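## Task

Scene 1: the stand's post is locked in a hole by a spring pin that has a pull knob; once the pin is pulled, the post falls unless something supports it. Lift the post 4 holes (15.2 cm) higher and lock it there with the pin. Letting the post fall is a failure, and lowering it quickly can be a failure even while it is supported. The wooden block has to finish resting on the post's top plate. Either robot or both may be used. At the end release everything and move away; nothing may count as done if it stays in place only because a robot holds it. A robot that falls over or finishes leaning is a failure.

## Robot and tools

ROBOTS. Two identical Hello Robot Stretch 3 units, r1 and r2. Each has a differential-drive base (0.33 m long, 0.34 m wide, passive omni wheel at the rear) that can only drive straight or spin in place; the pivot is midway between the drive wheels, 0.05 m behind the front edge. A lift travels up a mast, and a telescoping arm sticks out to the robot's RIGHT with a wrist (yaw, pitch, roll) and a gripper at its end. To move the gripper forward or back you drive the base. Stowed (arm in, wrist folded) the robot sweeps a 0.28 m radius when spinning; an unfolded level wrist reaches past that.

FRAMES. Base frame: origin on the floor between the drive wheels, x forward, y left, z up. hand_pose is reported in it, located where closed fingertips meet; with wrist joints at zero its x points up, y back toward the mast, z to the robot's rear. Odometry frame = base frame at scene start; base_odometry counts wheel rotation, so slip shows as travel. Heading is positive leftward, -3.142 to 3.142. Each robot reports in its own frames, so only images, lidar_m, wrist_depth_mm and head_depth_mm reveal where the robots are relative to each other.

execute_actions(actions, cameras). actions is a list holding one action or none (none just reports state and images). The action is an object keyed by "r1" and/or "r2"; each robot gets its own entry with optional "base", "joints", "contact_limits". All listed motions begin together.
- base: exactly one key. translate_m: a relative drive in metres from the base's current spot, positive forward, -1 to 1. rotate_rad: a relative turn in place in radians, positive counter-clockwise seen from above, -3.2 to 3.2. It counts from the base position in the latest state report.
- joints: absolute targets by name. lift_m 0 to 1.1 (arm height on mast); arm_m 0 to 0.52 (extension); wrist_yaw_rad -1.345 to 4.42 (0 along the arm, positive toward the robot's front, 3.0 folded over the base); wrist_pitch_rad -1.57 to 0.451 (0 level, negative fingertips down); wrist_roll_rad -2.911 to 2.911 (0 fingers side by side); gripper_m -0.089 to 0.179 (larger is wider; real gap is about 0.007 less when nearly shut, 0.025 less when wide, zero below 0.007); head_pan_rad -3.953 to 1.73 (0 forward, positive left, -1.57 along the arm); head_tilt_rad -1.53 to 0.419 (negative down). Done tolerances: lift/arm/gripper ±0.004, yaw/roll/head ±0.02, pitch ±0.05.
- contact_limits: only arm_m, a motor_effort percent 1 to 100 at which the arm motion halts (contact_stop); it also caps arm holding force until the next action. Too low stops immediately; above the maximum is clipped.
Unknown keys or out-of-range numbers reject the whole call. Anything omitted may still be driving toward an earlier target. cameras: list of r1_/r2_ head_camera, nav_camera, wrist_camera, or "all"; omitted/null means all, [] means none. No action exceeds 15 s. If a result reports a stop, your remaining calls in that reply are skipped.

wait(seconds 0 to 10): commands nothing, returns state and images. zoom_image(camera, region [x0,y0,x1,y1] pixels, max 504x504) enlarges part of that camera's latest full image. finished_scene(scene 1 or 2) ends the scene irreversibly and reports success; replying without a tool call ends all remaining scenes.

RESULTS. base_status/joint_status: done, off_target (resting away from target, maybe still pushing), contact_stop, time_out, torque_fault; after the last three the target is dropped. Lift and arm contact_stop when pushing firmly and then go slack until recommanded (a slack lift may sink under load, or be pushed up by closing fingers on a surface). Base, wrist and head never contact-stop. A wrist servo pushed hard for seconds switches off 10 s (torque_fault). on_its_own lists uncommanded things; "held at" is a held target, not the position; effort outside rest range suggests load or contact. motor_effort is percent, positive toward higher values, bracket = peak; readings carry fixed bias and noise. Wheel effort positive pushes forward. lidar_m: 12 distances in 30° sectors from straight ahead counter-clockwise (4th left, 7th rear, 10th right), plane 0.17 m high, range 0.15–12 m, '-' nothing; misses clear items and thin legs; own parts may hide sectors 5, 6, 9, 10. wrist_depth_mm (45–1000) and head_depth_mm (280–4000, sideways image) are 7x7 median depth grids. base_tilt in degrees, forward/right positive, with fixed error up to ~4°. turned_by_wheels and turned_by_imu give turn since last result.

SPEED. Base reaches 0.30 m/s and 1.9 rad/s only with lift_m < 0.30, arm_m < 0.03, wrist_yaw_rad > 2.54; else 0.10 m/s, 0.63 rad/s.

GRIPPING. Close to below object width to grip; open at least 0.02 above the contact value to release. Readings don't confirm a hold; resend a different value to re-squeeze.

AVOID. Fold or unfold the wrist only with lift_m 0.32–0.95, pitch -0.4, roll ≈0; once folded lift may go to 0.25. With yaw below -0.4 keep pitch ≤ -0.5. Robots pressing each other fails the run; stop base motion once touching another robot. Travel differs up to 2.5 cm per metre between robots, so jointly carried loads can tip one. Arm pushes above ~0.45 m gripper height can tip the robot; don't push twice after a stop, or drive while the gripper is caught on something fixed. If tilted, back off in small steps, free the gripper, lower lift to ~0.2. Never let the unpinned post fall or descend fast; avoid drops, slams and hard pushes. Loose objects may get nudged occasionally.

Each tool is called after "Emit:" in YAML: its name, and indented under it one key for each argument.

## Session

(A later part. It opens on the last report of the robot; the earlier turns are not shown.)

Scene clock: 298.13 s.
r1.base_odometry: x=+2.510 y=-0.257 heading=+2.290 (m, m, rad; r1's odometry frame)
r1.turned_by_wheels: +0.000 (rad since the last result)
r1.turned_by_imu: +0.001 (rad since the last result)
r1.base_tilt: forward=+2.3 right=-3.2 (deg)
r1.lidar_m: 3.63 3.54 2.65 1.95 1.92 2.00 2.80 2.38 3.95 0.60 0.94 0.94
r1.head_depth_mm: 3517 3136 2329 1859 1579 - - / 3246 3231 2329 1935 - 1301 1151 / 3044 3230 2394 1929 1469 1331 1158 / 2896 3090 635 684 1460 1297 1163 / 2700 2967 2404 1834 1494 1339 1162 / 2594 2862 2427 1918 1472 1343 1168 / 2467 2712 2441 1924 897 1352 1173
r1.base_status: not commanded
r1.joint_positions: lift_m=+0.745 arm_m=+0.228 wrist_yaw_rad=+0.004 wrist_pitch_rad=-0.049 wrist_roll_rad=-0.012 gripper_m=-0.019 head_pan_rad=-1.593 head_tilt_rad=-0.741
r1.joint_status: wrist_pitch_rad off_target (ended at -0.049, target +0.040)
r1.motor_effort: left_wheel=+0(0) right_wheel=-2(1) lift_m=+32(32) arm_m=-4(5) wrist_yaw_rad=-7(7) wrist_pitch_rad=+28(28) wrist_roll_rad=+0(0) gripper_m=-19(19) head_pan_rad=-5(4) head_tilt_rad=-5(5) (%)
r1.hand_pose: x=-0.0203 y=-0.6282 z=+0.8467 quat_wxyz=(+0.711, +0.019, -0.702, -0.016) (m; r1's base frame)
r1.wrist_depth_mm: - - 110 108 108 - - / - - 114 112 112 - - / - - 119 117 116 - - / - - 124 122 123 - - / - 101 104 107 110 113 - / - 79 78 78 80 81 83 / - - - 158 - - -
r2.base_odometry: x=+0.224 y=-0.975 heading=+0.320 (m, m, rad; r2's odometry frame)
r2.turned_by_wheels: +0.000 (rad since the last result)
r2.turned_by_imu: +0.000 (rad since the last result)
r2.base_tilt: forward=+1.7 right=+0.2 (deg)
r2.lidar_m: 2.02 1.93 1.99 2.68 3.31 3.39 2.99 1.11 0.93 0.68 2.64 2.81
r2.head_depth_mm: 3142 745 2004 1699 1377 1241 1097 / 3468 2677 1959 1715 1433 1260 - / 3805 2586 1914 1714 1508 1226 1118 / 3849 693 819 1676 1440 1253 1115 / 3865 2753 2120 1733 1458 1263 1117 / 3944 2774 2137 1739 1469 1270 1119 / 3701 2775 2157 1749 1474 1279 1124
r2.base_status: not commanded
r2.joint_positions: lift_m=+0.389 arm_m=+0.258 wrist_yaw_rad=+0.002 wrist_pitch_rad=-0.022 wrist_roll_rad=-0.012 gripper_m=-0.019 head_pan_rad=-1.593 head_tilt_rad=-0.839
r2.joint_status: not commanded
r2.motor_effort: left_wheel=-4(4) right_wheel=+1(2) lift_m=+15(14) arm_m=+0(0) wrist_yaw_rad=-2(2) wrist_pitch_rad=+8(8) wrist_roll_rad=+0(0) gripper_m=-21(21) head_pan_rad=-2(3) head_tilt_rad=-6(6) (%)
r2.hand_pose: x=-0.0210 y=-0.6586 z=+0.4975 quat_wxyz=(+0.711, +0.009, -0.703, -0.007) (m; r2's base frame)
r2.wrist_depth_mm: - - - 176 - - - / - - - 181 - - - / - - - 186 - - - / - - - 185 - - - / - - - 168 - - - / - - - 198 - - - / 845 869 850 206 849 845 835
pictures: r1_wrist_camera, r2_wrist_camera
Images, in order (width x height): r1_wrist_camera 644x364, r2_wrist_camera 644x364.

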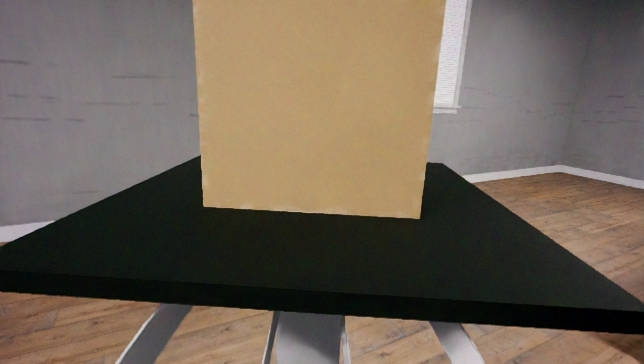

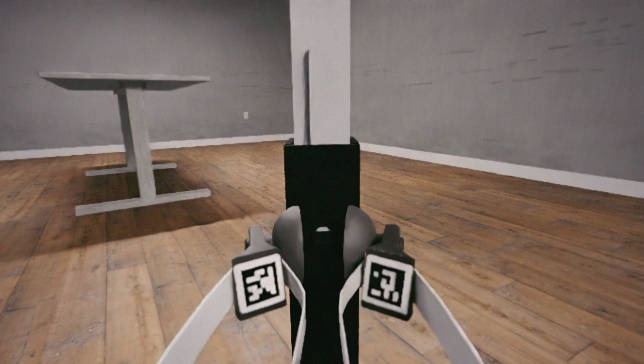

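Emit:
execute_actions:
  actions:
    - {"r1": {"joints": {"lift_m": 0.751}}}
  cameras: ["r2_wrist_camera"]

Scene clock: 307.20 s.
r1.base_odometry: x=+2.510 y=-0.257 heading=+2.290 (m, m, rad; r1's odometry frame)
r1.turned_by_wheels: +0.000 (rad since the last result)
r1.turned_by_imu: +0.001 (rad since the last result)
r1.base_tilt: forward=+2.2 right=-3.1 (deg)
r1.lidar_m: 3.65 3.51 2.64 1.95 1.93 2.00 2.80 2.38 3.94 0.60 0.93 0.93
r1.head_depth_mm: 3514 3166 2352 1871 1582 - - / 3280 3211 2359 1979 - 1321 1153 / 3118 3234 2378 1937 1468 1329 1156 / 2862 3129 634 683 1450 1296 1161 / 2722 3017 2421 1856 1497 1336 1166 / 2598 2846 2430 1905 1463 1344 1169 / 2463 2721 2435 1929 896 1346 1168
r1.base_status: not commanded
r1.joint_positions: lift_m=+0.750 arm_m=+0.229 wrist_yaw_rad=+0.005 wrist_pitch_rad=-0.066 wrist_roll_rad=-0.012 gripper_m=-0.019 head_pan_rad=-1.593 head_tilt_rad=-0.741
r1.joint_status: all done
r1.on_its_own: wrist_pitch_rad is at rest, and its effort (+34) is outside its rest range (-20 to +32)
r1.motor_effort: left_wheel=+1(1) right_wheel=-1(2) lift_m=+35(36) arm_m=-5(5) wrist_yaw_rad=-7(6) wrist_pitch_rad=+34(35) wrist_roll_rad=+0(0) gripper_m=-19(19) head_pan_rad=-4(4) head_tilt_rad=-5(6) (%)
r1.hand_pose: x=-0.0203 y=-0.6276 z=+0.8481 quat_wxyz=(+0.711, +0.025, -0.702, -0.022) (m; r1's base frame)
r1.wrist_depth_mm: - - 109 107 107 - - / - - 113 112 111 - - / - - 118 117 116 - - / - - 124 122 122 - - / - 105 107 110 113 116 - / - 80 80 82 83 85 91 / - - - 160 - - 76
r2.base_odometry: x=+0.224 y=-0.975 heading=+0.320 (m, m, rad; r2's odometry frame)
r2.turned_by_wheels: +0.000 (rad since the last result)
r2.turned_by_imu: +0.000 (rad since the last result)
r2.base_tilt: forward=+1.6 right=+0.1 (deg)
r2.lidar_m: 2.01 1.93 1.99 2.67 3.31 3.39 2.99 1.11 0.93 0.68 2.65 2.83
r2.head_depth_mm: 3159 740 2004 1693 1371 1245 1100 / 3502 2651 1969 1708 1445 1263 - / 3812 2591 1912 1712 1518 1235 1116 / 3830 704 822 1683 1441 1261 1112 / 3807 2717 2124 1724 1454 1268 1118 / 3886 2772 2153 1732 1460 1274 1118 / 3782 2809 2155 1742 1472 1279 1124
r2.base_status: not commanded
r2.joint_positions: lift_m=+0.389 arm_m=+0.258 wrist_yaw_rad=+0.002 wrist_pitch_rad=-0.022 wrist_roll_rad=-0.012 gripper_m=-0.019 head_pan_rad=-1.593 head_tilt_rad=-0.839
r2.joint_status: not commanded
r2.motor_effort: left_wheel=-4(4) right_wheel=+1(0) lift_m=+15(14) arm_m=+0(0) wrist_yaw_rad=-2(2) wrist_pitch_rad=+8(8) wrist_roll_rad=+0(0) gripper_m=-21(21) head_pan_rad=-3(4) head_tilt_rad=-6(6) (%)
r2.hand_pose: x=-0.0210 y=-0.6586 z=+0.4975 quat_wxyz=(+0.711, +0.009, -0.703, -0.007) (m; r2's base frame)
r2.wrist_depth_mm: - - - 176 - - - / - - - 181 - - - / - - - 186 - - - / - - - 185 - - - / - - - 168 - - - / - - - 198 - - - / 862 864 838 207 839 833 829
pictures: r2_wrist_camera
Images, in order (width x height): r2_wrist_camera 644x364.

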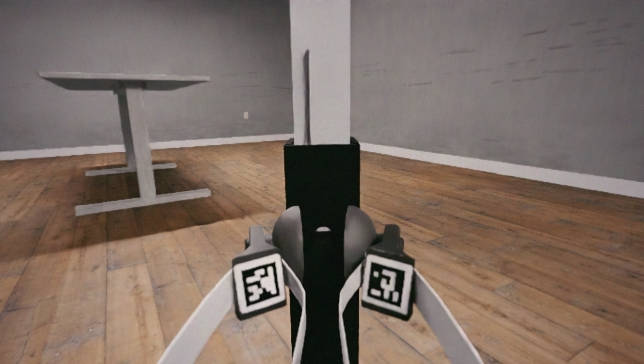

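Emit:
execute_actions:
  actions:
    - {"r1": {"joints": {"lift_m": 0.758}}}
  cameras: ["r2_wrist_camera", "r1_wrist_camera"]

Scene clock: 328.13 s.
r1.base_odometry: x=+2.510 y=-0.257 heading=+2.290 (m, m, rad; r1's odometry frame)
r1.turned_by_wheels: +0.000 (rad since the last result)
r1.turned_by_imu: +0.001 (rad since the last result)
r1.base_tilt: forward=+2.2 right=-3.1 (deg)
r1.lidar_m: 3.65 3.54 2.64 1.96 1.93 2.01 2.80 2.38 3.92 0.60 0.94 0.94
r1.head_depth_mm: 3559 3145 2353 1864 1585 - - / 3306 3233 2360 1988 - 1325 1156 / 3049 3198 2356 1309 1477 1331 1158 / 2883 3094 629 680 1456 1300 1165 / 2705 2988 2401 1836 1500 1339 1166 / 2601 2880 2410 1905 1470 1344 1170 / 2448 2748 2431 1924 897 1344 1173
r1.base_status: not commanded
r1.joint_positions: lift_m=+0.757 arm_m=+0.229 wrist_yaw_rad=+0.005 wrist_pitch_rad=-0.084 wrist_roll_rad=-0.012 gripper_m=-0.019 head_pan_rad=-1.593 head_tilt_rad=-0.741
r1.joint_status: all done
r1.on_its_own: wrist_pitch_rad is at rest, and its effort (+39) is outside its rest range (-20 to +32)
r1.motor_effort: left_wheel=+2(1) right_wheel=-2(3) lift_m=+36(37) arm_m=-6(6) wrist_yaw_rad=-7(7) wrist_pitch_rad=+39(40) wrist_roll_rad=+0(0) gripper_m=-19(19) head_pan_rad=-5(4) head_tilt_rad=-5(5) (%)
r1.hand_pose: x=-0.0203 y=-0.6269 z=+0.8504 quat_wxyz=(+0.711, +0.032, -0.702, -0.028) (m; r1's base frame)
r1.wrist_depth_mm: - - 107 106 105 - - / - - 112 111 110 - - / - - 117 115 115 - - / - - 123 122 122 - - / - 107 110 113 116 119 - / 85 82 83 85 86 88 94 / - - - 160 - 77 77
r2.base_odometry: x=+0.224 y=-0.975 heading=+0.320 (m, m, rad; r2's odometry frame)
r2.turned_by_wheels: +0.000 (rad since the last result)
r2.turned_by_imu: +0.000 (rad since the last result)
r2.base_tilt: forward=+1.6 right=+0.1 (deg)
r2.lidar_m: 2.02 1.93 1.99 2.68 3.30 3.39 2.98 1.11 0.93 0.68 2.65 2.82
r2.head_depth_mm: 3172 738 2014 1688 1375 1246 1101 / 3512 2583 1970 1718 1449 1264 - / 3733 2590 1926 1712 1517 1233 1119 / 3876 720 822 1691 1439 1263 1114 / 3908 2743 2127 1727 1459 1266 1117 / 3931 2785 2147 1736 1470 1272 1115 / 3742 2805 2136 1749 1480 1277 1122
r2.base_status: not commanded
r2.joint_positions: lift_m=+0.389 arm_m=+0.258 wrist_yaw_rad=+0.002 wrist_pitch_rad=-0.022 wrist_roll_rad=-0.012 gripper_m=-0.019 head_pan_rad=-1.593 head_tilt_rad=-0.839
r2.joint_status: not commanded
r2.motor_effort: left_wheel=-3(4) right_wheel=+1(1) lift_m=+14(14) arm_m=+0(0) wrist_yaw_rad=-2(2) wrist_pitch_rad=+8(8) wrist_roll_rad=+0(0) gripper_m=-21(22) head_pan_rad=-3(2) head_tilt_rad=-6(6) (%)
r2.hand_pose: x=-0.0210 y=-0.6586 z=+0.4975 quat_wxyz=(+0.711, +0.009, -0.703, -0.007) (m; r2's base frame)
r2.wrist_depth_mm: - - - 175 - - - / - - - 181 - - - / - - - 186 - - - / - - - 185 - - - / - - - 168 - - - / - - - 198 - - - / 874 853 845 206 842 836 835
pictures: r1_wrist_camera, r2_wrist_camera
Images, in order (width x height): r1_wrist_camera 644x364, r2_wrist_camera 644x364.

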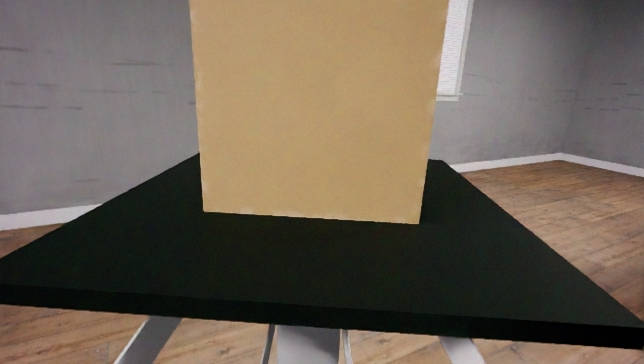

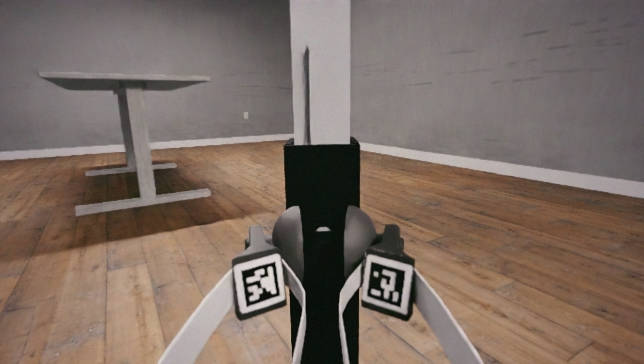

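Emit:
execute_actions:
  actions:
    - {"r2": {"joints": {"arm_m": 0.238}}}
  cameras: ["r2_wrist_camera", "r1_head_camera"]

Emit:
execute_actions:
  actions:
    - {"r1": {"joints": {"lift_m": 0.772}}}
  cameras: ["r2_wrist_camera"]

Scene clock: 335.10 s.
r1.base_odometry: x=+2.510 y=-0.257 heading=+2.290 (m, m, rad; r1's odometry frame)
r1.turned_by_wheels: +0.000 (rad since the last result)
r1.turned_by_imu: +0.001 (rad since the last result)
r1.base_tilt: forward=+2.2 right=-3.1 (deg)
r1.lidar_m: 3.66 3.53 2.64 1.95 1.93 2.00 2.80 2.38 3.95 0.60 0.93 0.94
r1.head_depth_mm: 3540 3167 2331 1849 1580 - - / 3212 3192 2355 1990 - 1317 1156 / 3097 3203 2372 1309 1480 1326 1162 / 2879 3095 630 680 1491 1291 1163 / 2709 2974 2418 1845 1500 1338 1166 / 2568 2839 2419 1918 1470 1344 1169 / 2441 2744 2411 1920 950 1346 1173
r1.base_status: not commanded
r1.joint_positions: lift_m=+0.757 arm_m=+0.229 wrist_yaw_rad=+0.005 wrist_pitch_rad=-0.084 wrist_roll_rad=-0.012 gripper_m=-0.019 head_pan_rad=-1.593 head_tilt_rad=-0.741
r1.joint_status: not commanded
r1.on_its_own: wrist_pitch_rad is at rest, and its effort (+40) is outside its rest range (-20 to +32)
r1.motor_effort: left_wheel=+0(2) right_wheel=-2(3) lift_m=+36(37) arm_m=-6(6) wrist_yaw_rad=-7(6) wrist_pitch_rad=+40(39) wrist_roll_rad=+0(0) gripper_m=-18(19) head_pan_rad=-4(4) head_tilt_rad=-5(6) (%)
r1.hand_pose: x=-0.0203 y=-0.6269 z=+0.8504 quat_wxyz=(+0.711, +0.032, -0.702, -0.028) (m; r1's base frame)
r1.wrist_depth_mm: - - 108 106 105 - - / - - 113 111 110 - - / - - 118 116 116 - - / - - 123 121 122 - - / - 107 110 113 116 119 - / 85 82 83 85 86 88 95 / - - - 160 - 77 77
r2.base_odometry: x=+0.224 y=-0.975 heading=+0.320 (m, m, rad; r2's odometry frame)
r2.turned_by_wheels: +0.000 (rad since the last result)
r2.turned_by_imu: +0.000 (rad since the last result)
r2.base_tilt: forward=+1.7 right=+0.1 (deg)
r2.lidar_m: 2.02 1.93 1.99 2.67 3.31 3.40 2.98 1.11 0.94 0.68 2.65 2.81
r2.head_depth_mm: 3145 738 1993 1688 1376 1245 1100 / 3510 2580 1954 1709 1449 1251 - / 3728 2573 1915 1710 1514 1229 1109 / 3857 724 820 1678 1449 1260 1117 / 3838 2728 2116 1732 1459 1267 1115 / 3901 2799 2137 1735 1469 1269 1122 / 3737 2801 2137 1751 1485 1275 1125
r2.base_status: not commanded
r2.joint_positions: lift_m=+0.389 arm_m=+0.239 wrist_yaw_rad=+0.002 wrist_pitch_rad=-0.018 wrist_roll_rad=-0.012 gripper_m=-0.019 head_pan_rad=-1.593 head_tilt_rad=-0.839
r2.joint_status: all done
r2.motor_effort: left_wheel=-3(4) right_wheel=+1(1) lift_m=+14(14) arm_m=-9(15) wrist_yaw_rad=-2(2) wrist_pitch_rad=+7(8) wrist_roll_rad=+0(0) gripper_m=-17(21) head_pan_rad=-3(3) head_tilt_rad=-7(6) (%)
r2.hand_pose: x=-0.0209 y=-0.6393 z=+0.4985 quat_wxyz=(+0.711, +0.007, -0.703, -0.006) (m; r2's base frame)
r2.wrist_depth_mm: - - - 194 - - - / - - - - - - - / - - - 220 - - - / - - - 205 - - - / - - - - - - - / - - - 219 - - - / 882 857 850 227 840 840 847
pictures: r1_head_camera (sideways: a quarter turn clockwise sets it upright), r2_wrist_camera
Images, in order (width x height): r1_head_camera 896x504, r2_wrist_camera 644x364.

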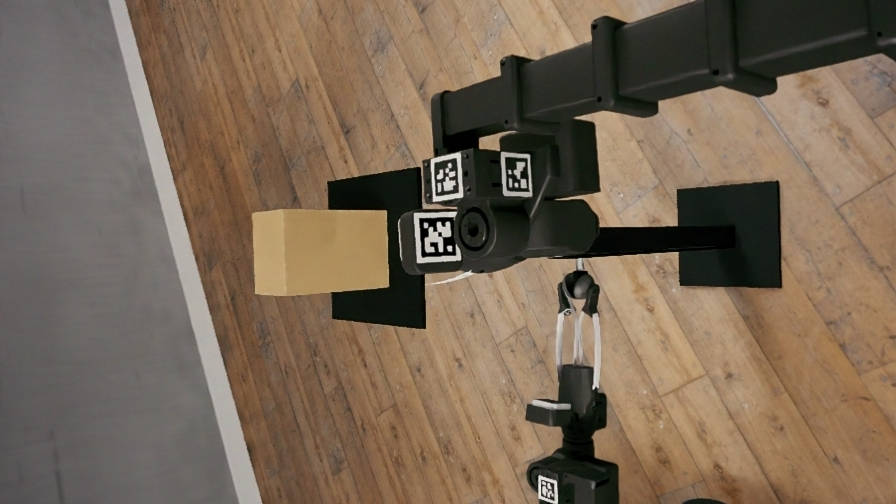

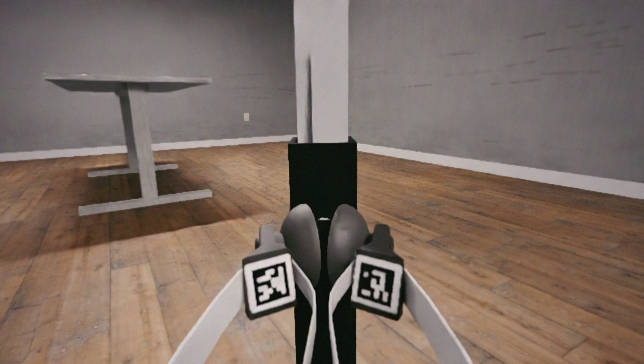

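Scene clock: 336.17 s.
r1.base_odometry: x=+2.510 y=-0.257 heading=+2.290 (m, m, rad; r1's odometry frame)
r1.turned_by_wheels: +0.000 (rad since the last result)
r1.turned_by_imu: +0.004 (rad since the last result)
r1.base_tilt: forward=+2.2 right=-3.1 (deg)
r1.lidar_m: 3.63 3.53 2.64 1.95 1.92 2.00 2.80 2.38 3.95 0.60 0.94 0.94
r1.head_depth_mm: 3446 3165 2352 1873 1588 - - / 3263 3186 2354 1990 - 1323 1152 / 3087 3225 2276 - 1486 1326 1154 / 2879 3074 630 - 1462 1304 1159 / 2719 2975 2403 1847 1495 1336 1170 / 2562 2876 2426 1919 1470 1342 1166 / 2459 2716 2436 1925 950 1353 1177
r1.base_status: not commanded
r1.joint_positions: lift_m=+0.771 arm_m=+0.229 wrist_yaw_rad=+0.005 wrist_pitch_rad=-0.133 wrist_roll_rad=-0.012 gripper_m=-0.019 head_pan_rad=-1.593 head_tilt_rad=-0.741
r1.joint_status: all done
r1.on_its_own: wrist_pitch_rad is at rest, and its effort (+55) is outside its rest range (-20 to +32)
r1.motor_effort: left_wheel=+1(3) right_wheel=-2(4) lift_m=+43(41) arm_m=-8(8) wrist_yaw_rad=-7(7) wrist_pitch_rad=+55(55) wrist_roll_rad=+0(1) gripper_m=-19(21) head_pan_rad=-5(4) head_tilt_rad=-5(5) (%)
r1.hand_pose: x=-0.0202 y=-0.6246 z=+0.8519 quat_wxyz=(+0.710, +0.049, -0.701, -0.045) (m; r1's base frame)
r1.wrist_depth_mm: - - 105 104 103 - - / - - 110 109 108 - - / - - 117 115 114 - - / - - 124 121 121 - - / - 112 115 118 121 124 - / 87 88 89 91 92 94 - / - - - 81 81 79 79
r2.base_odometry: x=+0.224 y=-0.975 heading=+0.320 (m, m, rad; r2's odometry frame)
r2.turned_by_wheels: +0.000 (rad since the last result)
r2.turned_by_imu: +0.000 (rad since the last result)
r2.base_tilt: forward=+1.5 right=+0.1 (deg)
r2.lidar_m: 2.01 1.93 1.99 2.67 3.31 3.38 2.99 1.11 0.93 0.68 2.65 2.82
r2.head_depth_mm: 3196 729 2063 1702 1372 1244 1100 / 3477 2573 1961 1689 1439 1249 - / 3795 2605 1918 1721 1512 1226 1110 / 3851 722 822 1666 1442 1255 1114 / 3836 2727 2122 1740 1466 1263 1119 / 3848 2750 2140 1743 1469 1267 1115 / 3715 2761 2154 1754 1469 1278 1123
r2.base_status: not commanded
r2.joint_positions: lift_m=+0.389 arm_m=+0.239 wrist_yaw_rad=+0.002 wrist_pitch_rad=-0.018 wrist_roll_rad=-0.012 gripper_m=-0.019 head_pan_rad=-1.593 head_tilt_rad=-0.839
r2.joint_status: not commanded
r2.motor_effort: left_wheel=-3(3) right_wheel=+0(1) lift_m=+15(15) arm_m=-9(9) wrist_yaw_rad=-2(2) wrist_pitch_rad=+7(7) wrist_roll_rad=+0(0) gripper_m=-16(17) head_pan_rad=-3(3) head_tilt_rad=-7(6) (%)
r2.hand_pose: x=-0.0209 y=-0.6393 z=+0.4985 quat_wxyz=(+0.711, +0.007, -0.703, -0.006) (m; r2's base frame)
r2.wrist_depth_mm: - - - 194 - - - / - - - - - - - / - - - 220 - - - / - - - 205 - - - / - - - - - - - / - - - 220 - - - / 878 865 850 228 861 846 831
pictures: r2_wrist_camera
Images, in order (width x height): r2_wrist_camera 644x364.

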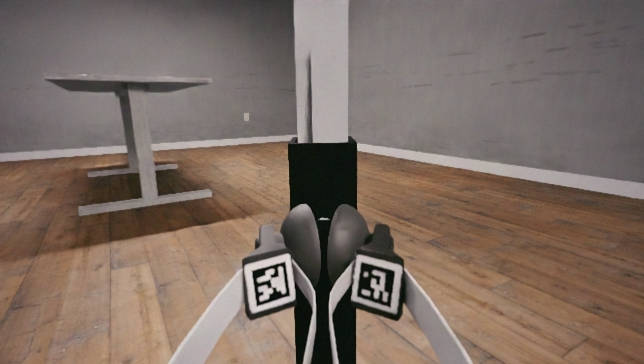

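The knob slipped. Relieve r1 and regrip.

Emit:
execute_actions:
  actions:
    - {"r1": {"joints": {"lift_m": 0.748}}, "r2": {"joints": {"gripper_m": 0.045}}}
  cameras: []

Emit:
execute_actions:
  actions:
    - {"r2": {"joints": {"arm_m": 0.264}}}
  cameras: ["r2_wrist_camera", "r1_head_camera"]

Emit:
zoom_image:
  camera: "r1_head_camera"
  region: [530, 240, 640, 330]

Scene clock: 342.97 s.
r1.base_odometry: x=+2.510 y=-0.257 heading=+2.290 (m, m, rad; r1's odometry frame)
r1.turned_by_wheels: +0.000 (rad since the last result)
r1.turned_by_imu: +0.002 (rad since the last result)
r1.base_tilt: forward=+2.2 right=-3.2 (deg)
r1.lidar_m: 3.64 3.55 2.63 1.95 1.93 2.01 2.81 2.38 3.93 0.60 0.94 0.94
r1.head_depth_mm: 3502 3181 2355 1870 1587 - - / 3214 3169 2364 1985 - 1314 1157 / 3076 3178 2285 1945 1462 1334 1158 / 2894 3150 636 684 1463 1302 1165 / 2742 2974 2410 1850 1530 1337 1166 / 2567 2861 2450 1906 1482 1343 1170 / 2460 2708 2453 1934 946 1349 1175
r1.base_status: not commanded
r1.joint_positions: lift_m=+0.748 arm_m=+0.229 wrist_yaw_rad=+0.004 wrist_pitch_rad=-0.087 wrist_roll_rad=-0.012 gripper_m=-0.019 head_pan_rad=-1.593 head_tilt_rad=-0.741
r1.joint_status: all done
r1.on_its_own: wrist_pitch_rad is held at -0.150, not at your +0.040, by its stall guard, which is not easing now
r1.motor_effort: left_wheel=+1(1) right_wheel=-1(2) lift_m=+18(31) arm_m=-9(9) wrist_yaw_rad=-6(7) wrist_pitch_rad=-20(20) wrist_roll_rad=+1(0) gripper_m=-18(20) head_pan_rad=-5(4) head_tilt_rad=-5(5) (%)
r1.hand_pose: x=-0.0204 y=-0.6271 z=+0.8409 quat_wxyz=(+0.711, +0.033, -0.702, -0.029) (m; r1's base frame)
r1.wrist_depth_mm: - - 108 107 106 - - / - - 113 111 110 - - / - - 118 116 116 - - / - 166 124 122 121 - - / - 100 102 105 107 111 - / - 80 79 78 80 81 83 / - - - 161 - - -
r2.base_odometry: x=+0.224 y=-0.975 heading=+0.320 (m, m, rad; r2's odometry frame)
r2.turned_by_wheels: +0.000 (rad since the last result)
r2.turned_by_imu: +0.001 (rad since the last result)
r2.base_tilt: forward=+1.6 right=+0.2 (deg)
r2.lidar_m: 2.02 1.93 1.99 2.67 3.31 3.41 2.98 1.11 0.93 0.68 2.64 2.83
r2.head_depth_mm: 3167 744 2004 1698 1375 1246 1104 / 3476 2718 1962 1699 1450 1252 - / 3764 2585 1920 1716 1503 1232 1108 / 3816 694 817 1671 1439 1263 1112 / 3926 2760 2127 1723 1471 1262 1115 / 3982 2769 2142 1735 1469 1269 1120 / 3753 2767 2151 1745 1484 1279 1125
r2.base_status: not commanded
r2.joint_positions: lift_m=+0.389 arm_m=+0.238 wrist_yaw_rad=+0.002 wrist_pitch_rad=-0.018 wrist_roll_rad=-0.012 gripper_m=+0.045 head_pan_rad=-1.593 head_tilt_rad=-0.839
r2.joint_status: all done
r2.motor_effort: left_wheel=-4(4) right_wheel=+0(1) lift_m=+15(14) arm_m=-7(9) wrist_yaw_rad=-2(2) wrist_pitch_rad=+7(6) wrist_roll_rad=-1(0) gripper_m=+0(85) head_pan_rad=-3(3) head_tilt_rad=-6(6) (%)
r2.hand_pose: x=-0.0209 y=-0.6392 z=+0.4985 quat_wxyz=(+0.711, +0.007, -0.703, -0.006) (m; r2's base frame)
r2.wrist_depth_mm: - - - 196 - - - / - - - 202 - - - / - - - 223 - - - / - - - 206 - - - / - - - 209 - - - / - - - 220 - - - / 873 867 861 228 828 843 835
pictures: none
No camera images: the call's "cameras" was empty. Leave "cameras" out to get every camera's image.

Scene clock: 344.10 s.
r1.base_odometry: x=+2.510 y=-0.257 heading=+2.290 (m, m, rad; r1's odometry frame)
r1.turned_by_wheels: +0.000 (rad since the last result)
r1.turned_by_imu: +0.000 (rad since the last result)
r1.base_tilt: forward=+2.2 right=-3.2 (deg)
r1.lidar_m: 3.65 3.55 2.63 1.95 1.93 2.00 2.81 2.38 3.91 0.60 0.93 0.94
r1.head_depth_mm: 3451 3180 2357 1862 1574 - - / 3259 3233 2348 2001 - 1313 1153 / 3027 3229 2305 1925 1471 1327 1156 / 2856 3072 636 684 1021 1293 1163 / 2730 2984 2421 1844 1535 1338 1171 / 2569 2880 2412 1917 1474 1350 1174 / 2462 2735 2464 1930 905 1347 1172
r1.base_status: not commanded
r1.joint_positions: lift_m=+0.748 arm_m=+0.229 wrist_yaw_rad=+0.004 wrist_pitch_rad=-0.087 wrist_roll_rad=-0.012 gripper_m=-0.019 head_pan_rad=-1.593 head_tilt_rad=-0.741
r1.joint_status: not commanded
r1.on_its_own: wrist_pitch_rad is held at -0.150, not at your +0.040, by its stall guard, which is not easing now
r1.motor_effort: left_wheel=+1(1) right_wheel=-1(1) lift_m=+18(18) arm_m=-9(9) wrist_yaw_rad=-6(7) wrist_pitch_rad=-19(19) wrist_roll_rad=+0(0) gripper_m=-18(18) head_pan_rad=-4(4) head_tilt_rad=-5(5) (%)
r1.hand_pose: x=-0.0204 y=-0.6271 z=+0.8409 quat_wxyz=(+0.711, +0.033, -0.702, -0.029) (m; r1's base frame)
r1.wrist_depth_mm: - - 108 107 106 - - / - - 113 111 110 - - / - - 118 116 115 - - / - 166 124 122 121 - - / - 100 102 105 108 110 - / - 79 79 78 80 81 83 / - - - 161 - - -
r2.base_odometry: x=+0.224 y=-0.975 heading=+0.320 (m, m, rad; r2's odometry frame)
r2.turned_by_wheels: +0.000 (rad since the last result)
r2.turned_by_imu: +0.000 (rad since the last result)
r2.base_tilt: forward=+1.6 right=+0.2 (deg)
r2.lidar_m: 2.02 1.93 1.99 2.67 3.30 3.40 2.99 1.11 0.94 0.68 2.65 2.82
r2.head_depth_mm: 3173 744 2017 1707 1378 1242 1101 / 3517 2677 1964 1701 1442 1267 - / 3773 2601 1915 1707 1510 1237 1106 / 3867 692 821 1682 1446 1256 1110 / 3844 2733 2124 1747 1469 1269 1116 / 3944 2757 2160 1736 1472 1273 1124 / 3721 2816 2156 1752 1480 1272 1121
r2.base_status: not commanded
r2.joint_positions: lift_m=+0.389 arm_m=+0.264 wrist_yaw_rad=+0.002 wrist_pitch_rad=-0.018 wrist_roll_rad=-0.012 gripper_m=+0.045 head_pan_rad=-1.593 head_tilt_rad=-0.839
r2.joint_status: all done
r2.motor_effort: left_wheel=-4(4) right_wheel=+2(0) lift_m=+15(14) arm_m=+6(7) wrist_yaw_rad=-3(2) wrist_pitch_rad=+7(7) wrist_roll_rad=-1(0) gripper_m=+0(0) head_pan_rad=-3(3) head_tilt_rad=-6(6) (%)
r2.hand_pose: x=-0.0209 y=-0.6643 z=+0.4985 quat_wxyz=(+0.711, +0.007, -0.703, -0.006) (m; r2's base frame)
r2.wrist_depth_mm: - - - 171 - - - / - - - 176 - - - / - - - 179 - - - / - - - 179 - - - / - - - 183 - - - / - - - 191 - - - / 868 865 847 200 846 839 849
pictures: r1_head_camera (sideways: a quarter turn clockwise sets it upright), r2_wrist_camera
Images, in order (width x height): r1_head_camera 896x504, r2_wrist_camera 644x364.

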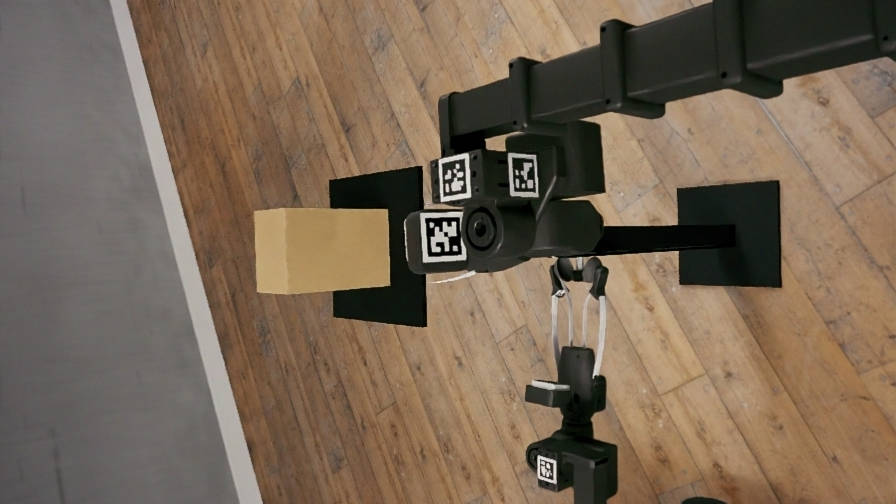

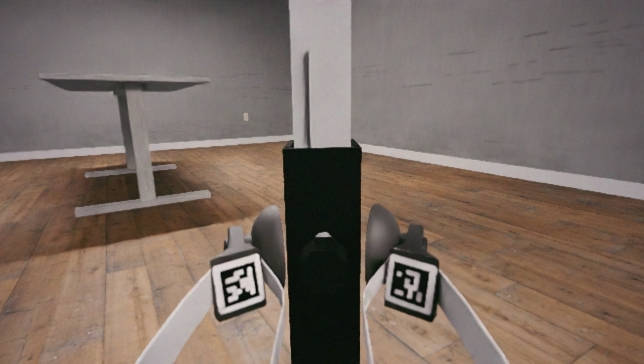

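Region (530, 240, 640, 330) of r1_head_camera's 896x504 image, scaled by 4.582, with more detail than that image has; it fills the top 412 rows of this view, and the rest is white.

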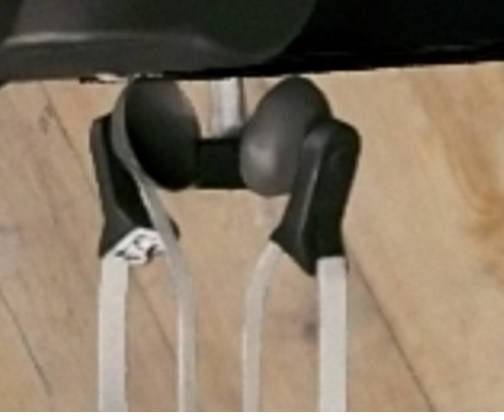

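Emit:
execute_actions:
  actions:
    - {"r1": {"joints": {"gripper_m": 0.15, "wrist_pitch_rad": -0.03, "lift_m": 0.722}}, "r2": {"joints": {"arm_m": 0.261, "head_tilt_rad": -0.6, "head_pan_rad": -1.75}}}
  cameras: []

Emit:
execute_actions:
  actions:
    - {"r1": {"joints": {"arm_m": 0.28}, "contact_limits": {"arm_m": 12}}}
  cameras: ["r2_head_camera", "r1_wrist_camera", "r2_nav_camera"]

Scene clock: 407.67 s.
r1.base_odometry: x=+2.510 y=-0.257 heading=+2.290 (m, m, rad; r1's odometry frame)
r1.turned_by_wheels: +0.000 (rad since the last result)
r1.turned_by_imu: +0.001 (rad since the last result)
r1.base_tilt: forward=+2.2 right=-3.2 (deg)
r1.lidar_m: 3.63 3.53 2.64 1.95 1.92 2.00 2.81 2.38 3.92 0.60 0.93 0.94
r1.head_depth_mm: 3482 3165 2347 1862 1566 1340 - / 3250 3223 2379 1929 - 1301 1138 / 3067 3228 2303 1894 - 1323 1163 / 2886 3108 636 685 1028 1292 1161 / 2696 2983 2409 1852 1540 1341 1163 / 2613 2875 2439 1903 1475 1341 1167 / 2457 2716 2459 1931 901 1350 1173
r1.base_status: not commanded
r1.joint_positions: lift_m=+0.722 arm_m=+0.228 wrist_yaw_rad=+0.003 wrist_pitch_rad=-0.045 wrist_roll_rad=-0.012 gripper_m=+0.150 head_pan_rad=-1.593 head_tilt_rad=-0.741
r1.joint_status: all done
r1.motor_effort: left_wheel=+0(1) right_wheel=+0(0) lift_m=+22(23) arm_m=-2(9) wrist_yaw_rad=-5(6) wrist_pitch_rad=+5(19) wrist_roll_rad=+0(0) gripper_m=+1(80) head_pan_rad=-4(4) head_tilt_rad=-6(5) (%)
r1.hand_pose: x=-0.0207 y=-0.6280 z=+0.8253 quat_wxyz=(+0.711, +0.017, -0.702, -0.015) (m; r1's base frame)
r1.wrist_depth_mm: - - 113 111 110 - - / - - 117 115 115 - - / - - 122 119 118 - - / 101 82 86 89 93 98 - / - - - 146 - 72 72 / - - - 153 - - - / - - - 160 - - -
r2.base_odometry: x=+0.224 y=-0.975 heading=+0.320 (m, m, rad; r2's odometry frame)
r2.turned_by_wheels: +0.000 (rad since the last result)
r2.turned_by_imu: +0.001 (rad since the last result)
r2.base_tilt: forward=+1.6 right=+0.1 (deg)
r2.lidar_m: 2.02 1.93 1.99 2.67 3.32 3.41 2.99 1.11 0.93 0.68 2.65 2.82
r2.head_depth_mm: 2773 3066 2788 2192 1719 1297 1189 / 3076 3387 2669 2047 1729 1380 1195 / 3364 3676 3178 1986 1746 1440 1172 / 3760 - 3158 848 1725 1452 1152 / - - 3267 748 1700 1419 1207 / - - 3266 2214 1776 1436 1206 / - - 3294 2311 1774 1443 1217
r2.base_status: not commanded
r2.joint_positions: lift_m=+0.389 arm_m=+0.261 wrist_yaw_rad=+0.002 wrist_pitch_rad=-0.018 wrist_roll_rad=-0.012 gripper_m=+0.045 head_pan_rad=-1.743 head_tilt_rad=-0.606
r2.joint_status: all done
r2.motor_effort: left_wheel=-4(4) right_wheel=+1(1) lift_m=+14(15) arm_m=-7(9) wrist_yaw_rad=-2(2) wrist_pitch_rad=+7(7) wrist_roll_rad=+0(0) gripper_m=+1(0) head_pan_rad=-3(9) head_tilt_rad=+4(26) (%)
r2.hand_pose: x=-0.0209 y=-0.6622 z=+0.4985 quat_wxyz=(+0.711, +0.007, -0.703, -0.006) (m; r2's base frame)
r2.wrist_depth_mm: - - - 173 - - - / - - - 178 - - - / - - - 182 - - - / - - - 182 - - - / - - - 185 - - - / - - - 194 - - - / 888 870 844 201 828 854 830
pictures: none
No camera images: the call's "cameras" was empty. Leave "cameras" out to get every camera's image.

Scene clock: 409.17 s.
r1.base_odometry: x=+2.510 y=-0.257 heading=+2.290 (m, m, rad; r1's odometry frame)
r1.turned_by_wheels: +0.000 (rad since the last result)
r1.turned_by_imu: +0.000 (rad since the last result)
r1.base_tilt: forward=+2.2 right=-3.2 (deg)
r1.lidar_m: 3.65 3.53 2.64 1.95 1.92 2.01 2.81 2.38 3.94 0.60 0.94 0.93
r1.head_depth_mm: 3492 3146 2350 1868 1595 1374 - / 3238 3186 2371 1947 - 1302 1142 / 3032 3239 2324 681 1506 1330 1156 / 2856 3133 637 1753 1028 1294 1162 / 2719 2946 2440 1837 1546 1344 1164 / 2605 2847 2434 1926 1476 1340 1162 / 2452 2702 2468 1922 900 1353 1170
r1.base_status: not commanded
r1.joint_positions: lift_m=+0.722 arm_m=+0.280 wrist_yaw_rad=+0.003 wrist_pitch_rad=-0.045 wrist_roll_rad=-0.012 gripper_m=+0.150 head_pan_rad=-1.593 head_tilt_rad=-0.741
r1.joint_status: all done
r1.motor_effort: left_wheel=-1(1) right_wheel=+1(0) lift_m=+22(21) arm_m=+3(2) wrist_yaw_rad=-5(4) wrist_pitch_rad=+5(5) wrist_roll_rad=+0(0) gripper_m=+0(1) head_pan_rad=-4(4) head_tilt_rad=-5(5) (%)
r1.contact_limits: arm_m 12 (drawing in: default 19, maximum 32; extending or still: default 26, maximum 42)
r1.hand_pose: x=-0.0207 y=-0.6796 z=+0.8253 quat_wxyz=(+0.711, +0.017, -0.702, -0.015) (m; r1's base frame)
r1.wrist_depth_mm: - 65 64 63 62 62 - / - 67 66 65 64 64 - / - 70 69 68 67 67 - / 101 72 71 70 69 70 - / - 53 54 55 57 59 60 / - - - - - - 48 / - - - - - - -
r2.base_odometry: x=+0.224 y=-0.975 heading=+0.320 (m, m, rad; r2's odometry frame)
r2.turned_by_wheels: +0.000 (rad since the last result)
r2.turned_by_imu: +0.000 (rad since the last result)
r2.base_tilt: forward=+1.6 right=+0.1 (deg)
r2.lidar_m: 2.02 1.93 1.99 2.67 3.30 3.38 2.99 1.11 0.93 0.68 2.66 2.82
r2.head_depth_mm: 2781 3027 2798 2236 1711 1298 1190 / 3068 3341 2840 2228 1732 1394 1187 / 3376 3702 3168 1987 1730 1431 1176 / 3813 - 3208 809 1753 1452 1145 / - - 3245 744 1702 1428 1210 / - - 3249 2202 1764 1425 1209 / - - 3296 2315 1766 1437 1211
r2.base_status: not commanded
r2.joint_positions: lift_m=+0.389 arm_m=+0.261 wrist_yaw_rad=+0.002 wrist_pitch_rad=-0.018 wrist_roll_rad=-0.012 gripper_m=+0.045 head_pan_rad=-1.743 head_tilt_rad=-0.606
r2.joint_status: not commanded
r2.motor_effort: left_wheel=-3(3) right_wheel=+0(1) lift_m=+14(15) arm_m=-7(7) wrist_yaw_rad=-2(3) wrist_pitch_rad=+7(7) wrist_roll_rad=+0(0) gripper_m=+1(1) head_pan_rad=-2(3) head_tilt_rad=+3(4) (%)
r2.hand_pose: x=-0.0209 y=-0.6622 z=+0.4985 quat_wxyz=(+0.711, +0.007, -0.703, -0.006) (m; r2's base frame)
r2.wrist_depth_mm: - - - 173 - - - / - - - 178 - - - / - - - 183 - - - / - - - 181 - - - / - - - 185 - - - / - - - 194 - - - / 878 872 849 202 851 828 844
pictures: r1_wrist_camera, r2_head_camera (sideways: a quarter turn clockwise sets it upright), r2_nav_camera (sideways: a quarter turn counterclockwise sets it upright)
Images, in order (width x height): r1_wrist_camera 644x364, r2_head_camera 896x504, r2_nav_camera 672x504.

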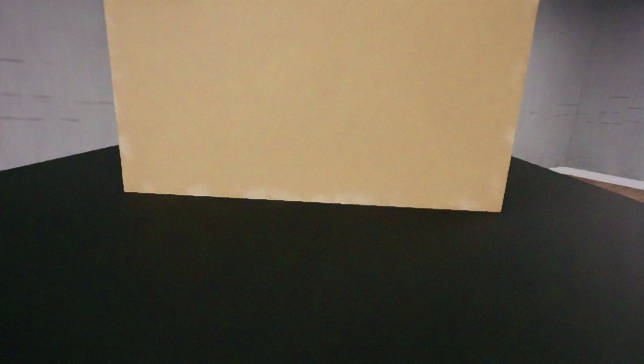

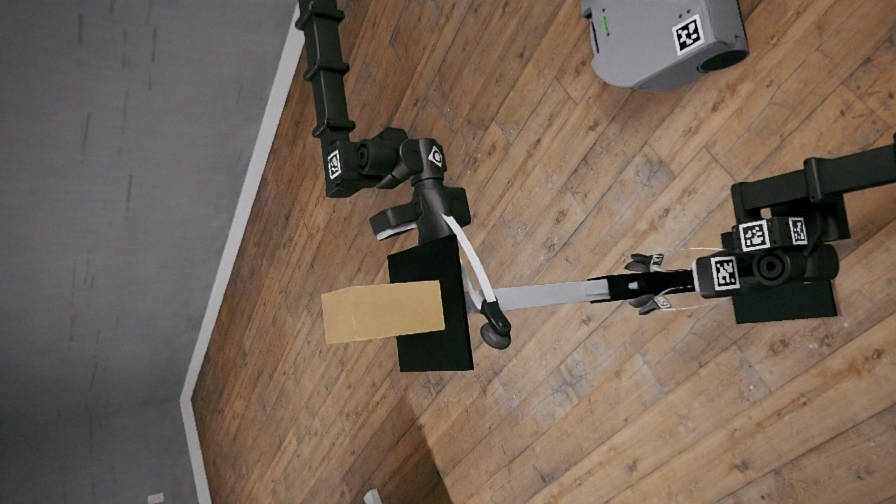

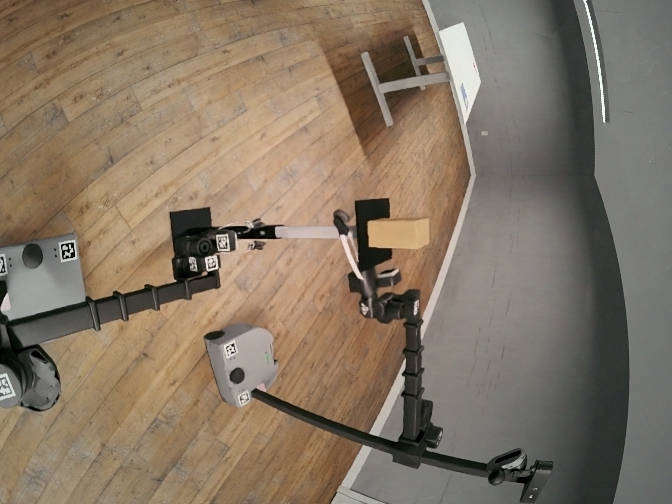

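Now raise until palm takes the load.

Emit:
execute_actions:
  actions:
    - {"r1": {"joints": {"lift_m": 0.736}}}
  cameras: ["r2_wrist_camera"]

Scene clock: 414.33 s.
r1.base_odometry: x=+2.510 y=-0.257 heading=+2.290 (m, m, rad; r1's odometry frame)
r1.turned_by_wheels: +0.000 (rad since the last result)
r1.turned_by_imu: +0.001 (rad since the last result)
r1.base_tilt: forward=+2.2 right=-3.2 (deg)
r1.lidar_m: 3.64 3.53 2.64 1.95 1.92 2.00 2.81 2.38 3.92 0.60 0.94 0.93
r1.head_depth_mm: 3452 3159 2381 1862 1588 - - / 3247 3226 2366 1981 - 1332 1152 / 3054 3258 2312 - 1520 1327 1156 / 2887 3073 636 - 1022 1301 1164 / 2736 2956 2403 1857 1544 1334 1169 / 2571 2860 2407 1910 1475 1349 1164 / 2452 2716 2430 1932 899 1351 1169
r1.base_status: not commanded
r1.joint_positions: lift_m=+0.736 arm_m=+0.280 wrist_yaw_rad=+0.003 wrist_pitch_rad=-0.046 wrist_roll_rad=-0.012 gripper_m=+0.150 head_pan_rad=-1.593 head_tilt_rad=-0.741
r1.joint_status: all done
r1.motor_effort: left_wheel=-2(1) right_wheel=+0(0) lift_m=+28(30) arm_m=+3(3) wrist_yaw_rad=-4(4) wrist_pitch_rad=+5(5) wrist_roll_rad=+0(0) gripper_m=+0(1) head_pan_rad=-4(4) head_tilt_rad=-5(6) (%)
r1.hand_pose: x=-0.0207 y=-0.6795 z=+0.8388 quat_wxyz=(+0.711, +0.018, -0.702, -0.015) (m; r1's base frame)
r1.wrist_depth_mm: - 65 64 63 62 62 - / - 67 66 65 64 64 - / - 70 69 68 67 67 - / - 73 71 70 70 70 - / 90 76 74 73 72 82 - / - 63 64 65 66 68 69 / - 50 50 51 52 53 54
r2.base_odometry: x=+0.224 y=-0.975 heading=+0.320 (m, m, rad; r2's odometry frame)
r2.turned_by_wheels: +0.000 (rad since the last result)
r2.turned_by_imu: +0.000 (rad since the last result)
r2.base_tilt: forward=+1.7 right=+0.2 (deg)
r2.lidar_m: 2.01 1.92 1.99 2.68 3.32 3.41 2.98 1.11 0.93 0.68 2.65 2.82
r2.head_depth_mm: 2769 3029 2801 2201 1727 1302 1189 / 3051 3360 2827 2248 1736 1382 1192 / 3425 3747 2874 1981 1749 1433 1169 / 3737 - 3192 848 1746 1466 1151 / - - 3261 745 1700 1427 1207 / - - 3275 2201 1767 1435 1215 / - - 3316 2309 1774 1443 1214
r2.base_status: not commanded
r2.joint_positions: lift_m=+0.389 arm_m=+0.261 wrist_yaw_rad=+0.002 wrist_pitch_rad=-0.018 wrist_roll_rad=-0.012 gripper_m=+0.045 head_pan_rad=-1.743 head_tilt_rad=-0.606
r2.joint_status: not commanded
r2.motor_effort: left_wheel=-4(4) right_wheel=+1(2) lift_m=+14(15) arm_m=-7(7) wrist_yaw_rad=-2(2) wrist_pitch_rad=+7(7) wrist_roll_rad=+0(0) gripper_m=+0(1) head_pan_rad=-4(3) head_tilt_rad=+3(4) (%)
r2.hand_pose: x=-0.0209 y=-0.6622 z=+0.4985 quat_wxyz=(+0.711, +0.007, -0.703, -0.006) (m; r2's base frame)
r2.wrist_depth_mm: - - - 173 - - - / - - - 178 - - - / - - - 183 - - - / - - - 182 - - - / - - - 186 - - - / - - - 194 - - - / 868 868 841 202 836 829 834
pictures: r2_wrist_camera
Images, in order (width x height): r2_wrist_camera 644x364.

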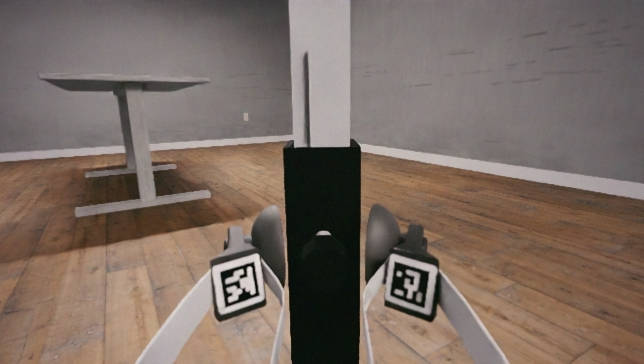

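Emit:
execute_actions:
  actions:
    - {"r1": {"joints": {"lift_m": 0.744}}, "r2": {"joints": {"lift_m": 0.385}}}
  cameras: ["r2_wrist_camera"]

Scene clock: 422.40 s.
r1.base_odometry: x=+2.510 y=-0.257 heading=+2.290 (m, m, rad; r1's odometry frame)
r1.turned_by_wheels: +0.000 (rad since the last result)
r1.turned_by_imu: +0.001 (rad since the last result)
r1.base_tilt: forward=+2.2 right=-3.2 (deg)
r1.lidar_m: 3.64 3.54 2.63 1.95 1.92 2.01 2.81 2.38 3.94 0.60 0.93 0.94
r1.head_depth_mm: 3513 3178 2353 1868 1584 - - / 3277 3205 2373 1992 - 1326 1154 / 3056 3255 2303 - 1531 1327 1166 / 2900 3062 636 - 1025 1301 1159 / 2693 2955 2425 1858 1507 1341 1168 / 2586 2868 2432 1902 1469 1344 1169 / 2474 2727 2463 1932 932 1348 1179
r1.base_status: not commanded
r1.joint_positions: lift_m=+0.744 arm_m=+0.280 wrist_yaw_rad=+0.003 wrist_pitch_rad=-0.086 wrist_roll_rad=-0.012 gripper_m=+0.150 head_pan_rad=-1.593 head_tilt_rad=-0.741
r1.joint_status: all done
r1.motor_effort: left_wheel=-1(2) right_wheel=+1(0) lift_m=+34(35) arm_m=+2(3) wrist_yaw_rad=-5(5) wrist_pitch_rad=+17(19) wrist_roll_rad=+0(0) gripper_m=+0(1) head_pan_rad=-4(4) head_tilt_rad=-5(5) (%)
r1.hand_pose: x=-0.0207 y=-0.6779 z=+0.8362 quat_wxyz=(+0.711, +0.032, -0.702, -0.029) (m; r1's base frame)
r1.wrist_depth_mm: - 63 62 61 61 60 - / - 66 65 64 63 63 - / - 69 68 67 66 66 - / - 73 71 70 69 70 - / - 75 75 73 72 81 109 / - 63 64 65 67 68 69 / - 51 51 52 53 54 55
r2.base_odometry: x=+0.224 y=-0.975 heading=+0.320 (m, m, rad; r2's odometry frame)
r2.turned_by_wheels: +0.000 (rad since the last result)
r2.turned_by_imu: +0.000 (rad since the last result)
r2.base_tilt: forward=+1.7 right=+0.1 (deg)
r2.lidar_m: 2.02 1.93 1.99 2.68 3.30 3.38 2.99 1.11 0.94 0.68 2.65 2.82
r2.head_depth_mm: 2811 2990 2798 2207 1726 1298 1191 / 3014 3319 2837 2224 1737 1384 1193 / 3368 3773 2887 1992 1735 1417 1172 / 3718 - 3185 847 1742 1457 1145 / - - 3270 746 1697 1431 1208 / - - 3246 2228 1753 1434 1213 / - - 3298 2296 1776 1448 1212
r2.base_status: not commanded
r2.joint_positions: lift_m=+0.386 arm_m=+0.261 wrist_yaw_rad=+0.002 wrist_pitch_rad=-0.018 wrist_roll_rad=-0.012 gripper_m=+0.045 head_pan_rad=-1.743 head_tilt_rad=-0.606
r2.joint_status: all done
r2.motor_effort: left_wheel=-4(4) right_wheel=+1(1) lift_m=+14(14) arm_m=-7(7) wrist_yaw_rad=-2(2) wrist_pitch_rad=+7(7) wrist_roll_rad=+0(0) gripper_m=+0(1) head_pan_rad=-2(2) head_tilt_rad=+4(4) (%)
r2.hand_pose: x=-0.0209 y=-0.6622 z=+0.4955 quat_wxyz=(+0.711, +0.007, -0.703, -0.006) (m; r2's base frame)
r2.wrist_depth_mm: - - - 173 - - - / - - - 178 - - - / - - - 183 - - - / - - - 181 - - - / - - - 185 - - - / - - - 193 - - - / 862 863 864 202 833 844 836
pictures: r2_wrist_camera
Images, in order (width x height): r2_wrist_camera 644x364.

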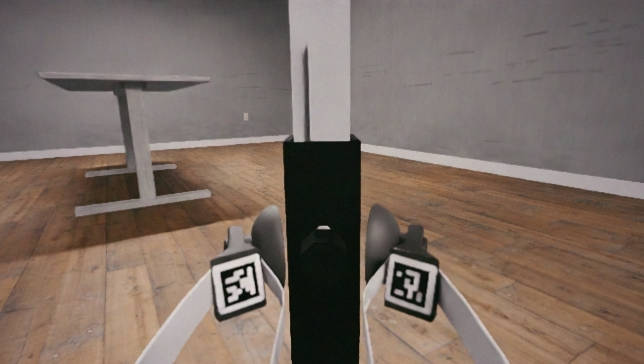

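Emit:
execute_actions:
  actions:
    - {"r1": {"joints": {"lift_m": 0.747}}, "r2": {"joints": {"gripper_m": -0.045}}}
  cameras: ["r2_wrist_camera", "r1_head_camera"]

Scene clock: 430.07 s.
r1.base_odometry: x=+2.510 y=-0.257 heading=+2.290 (m, m, rad; r1's odometry frame)
r1.turned_by_wheels: +0.000 (rad since the last result)
r1.turned_by_imu: +0.001 (rad since the last result)
r1.base_tilt: forward=+2.2 right=-3.2 (deg)
r1.lidar_m: 3.64 3.54 2.63 1.95 1.92 2.00 2.81 2.38 3.93 0.60 0.94 0.93
r1.head_depth_mm: 3458 3182 2351 1873 1583 - - / 3272 3219 2353 1990 - 1324 1154 / 3084 3261 2347 - 1528 1330 1162 / 2868 3074 634 - 1240 1295 1159 / 2712 2995 2395 1871 1499 1341 1162 / 2577 2888 2429 1923 1504 1343 1166 / 2450 2729 2437 1924 935 1353 1171
r1.base_status: not commanded
r1.joint_positions: lift_m=+0.746 arm_m=+0.280 wrist_yaw_rad=+0.003 wrist_pitch_rad=-0.101 wrist_roll_rad=-0.012 gripper_m=+0.150 head_pan_rad=-1.593 head_tilt_rad=-0.741
r1.joint_status: all done
r1.motor_effort: left_wheel=-1(2) right_wheel=+0(0) lift_m=+36(37) arm_m=+2(2) wrist_yaw_rad=-5(5) wrist_pitch_rad=+22(24) wrist_roll_rad=+0(0) gripper_m=+0(0) head_pan_rad=-4(4) head_tilt_rad=-5(5) (%)
r1.hand_pose: x=-0.0207 y=-0.6772 z=+0.8353 quat_wxyz=(+0.711, +0.037, -0.702, -0.035) (m; r1's base frame)
r1.wrist_depth_mm: - 63 62 61 60 59 - / - 66 65 64 63 62 - / - 69 68 66 66 66 - / - 73 71 70 69 70 - / - 76 74 74 72 79 98 / - 62 63 65 66 67 68 / - 50 51 52 53 53 54
r2.base_odometry: x=+0.224 y=-0.975 heading=+0.320 (m, m, rad; r2's odometry frame)
r2.turned_by_wheels: +0.000 (rad since the last result)
r2.turned_by_imu: +0.001 (rad since the last result)
r2.base_tilt: forward=+1.5 right=+0.2 (deg)
r2.lidar_m: 2.01 1.93 1.99 2.68 3.30 3.38 2.98 1.11 0.93 0.68 2.65 2.82
r2.head_depth_mm: 2794 3035 2814 2211 1727 1297 1190 / 3055 3367 2808 2223 1728 1387 1193 / 3343 3722 2977 1987 1740 1423 1174 / 3779 - 3209 848 1755 1453 1149 / - - 3228 743 1691 1435 1204 / - - 3278 2188 1762 1435 1211 / - - 3332 2315 1772 1448 1212
r2.base_status: not commanded
r2.joint_positions: lift_m=+0.386 arm_m=+0.261 wrist_yaw_rad=+0.002 wrist_pitch_rad=-0.017 wrist_roll_rad=-0.012 gripper_m=-0.043 head_pan_rad=-1.743 head_tilt_rad=-0.606
r2.joint_status: all done
r2.motor_effort: left_wheel=-3(4) right_wheel=+1(1) lift_m=+14(14) arm_m=-7(7) wrist_yaw_rad=-3(3) wrist_pitch_rad=+6(7) wrist_roll_rad=+0(0) gripper_m=-32(99) head_pan_rad=-3(3) head_tilt_rad=+4(3) (%)
r2.hand_pose: x=-0.0209 y=-0.6622 z=+0.4958 quat_wxyz=(+0.711, +0.007, -0.703, -0.005) (m; r2's base frame)
r2.wrist_depth_mm: - - - 173 - - - / - - - 177 - - - / - - - 182 - - - / - - - 181 - - - / - - - 184 - - - / - - - 194 - - - / 870 869 861 201 839 835 826
pictures: r1_head_camera (sideways: a quarter turn clockwise sets it upright), r2_wrist_camera
Images, in order (width x height): r1_head_camera 896x504, r2_wrist_camera 644x364.

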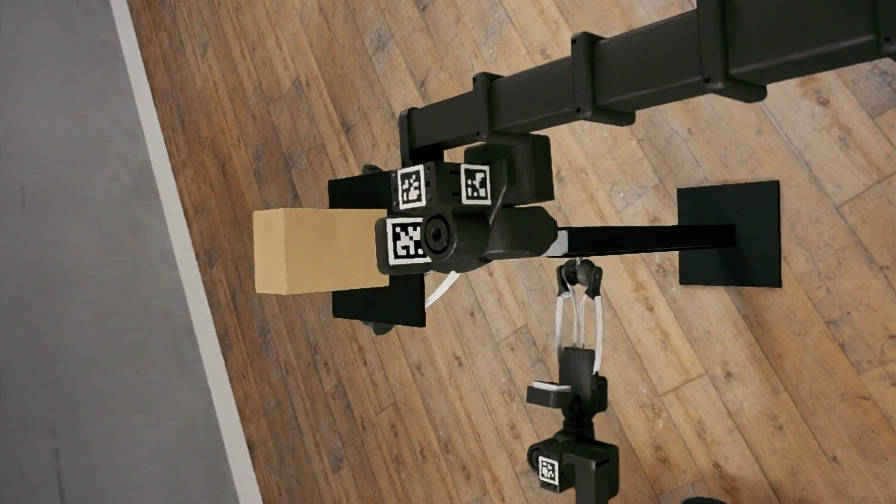

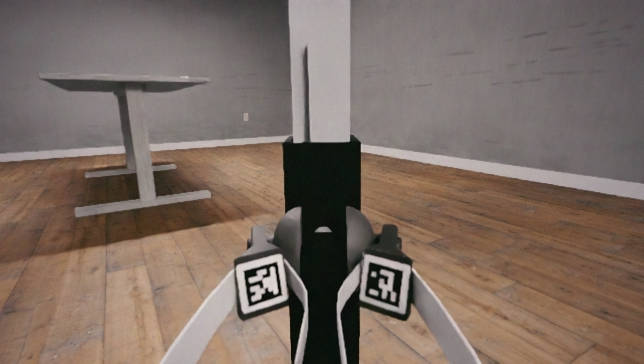

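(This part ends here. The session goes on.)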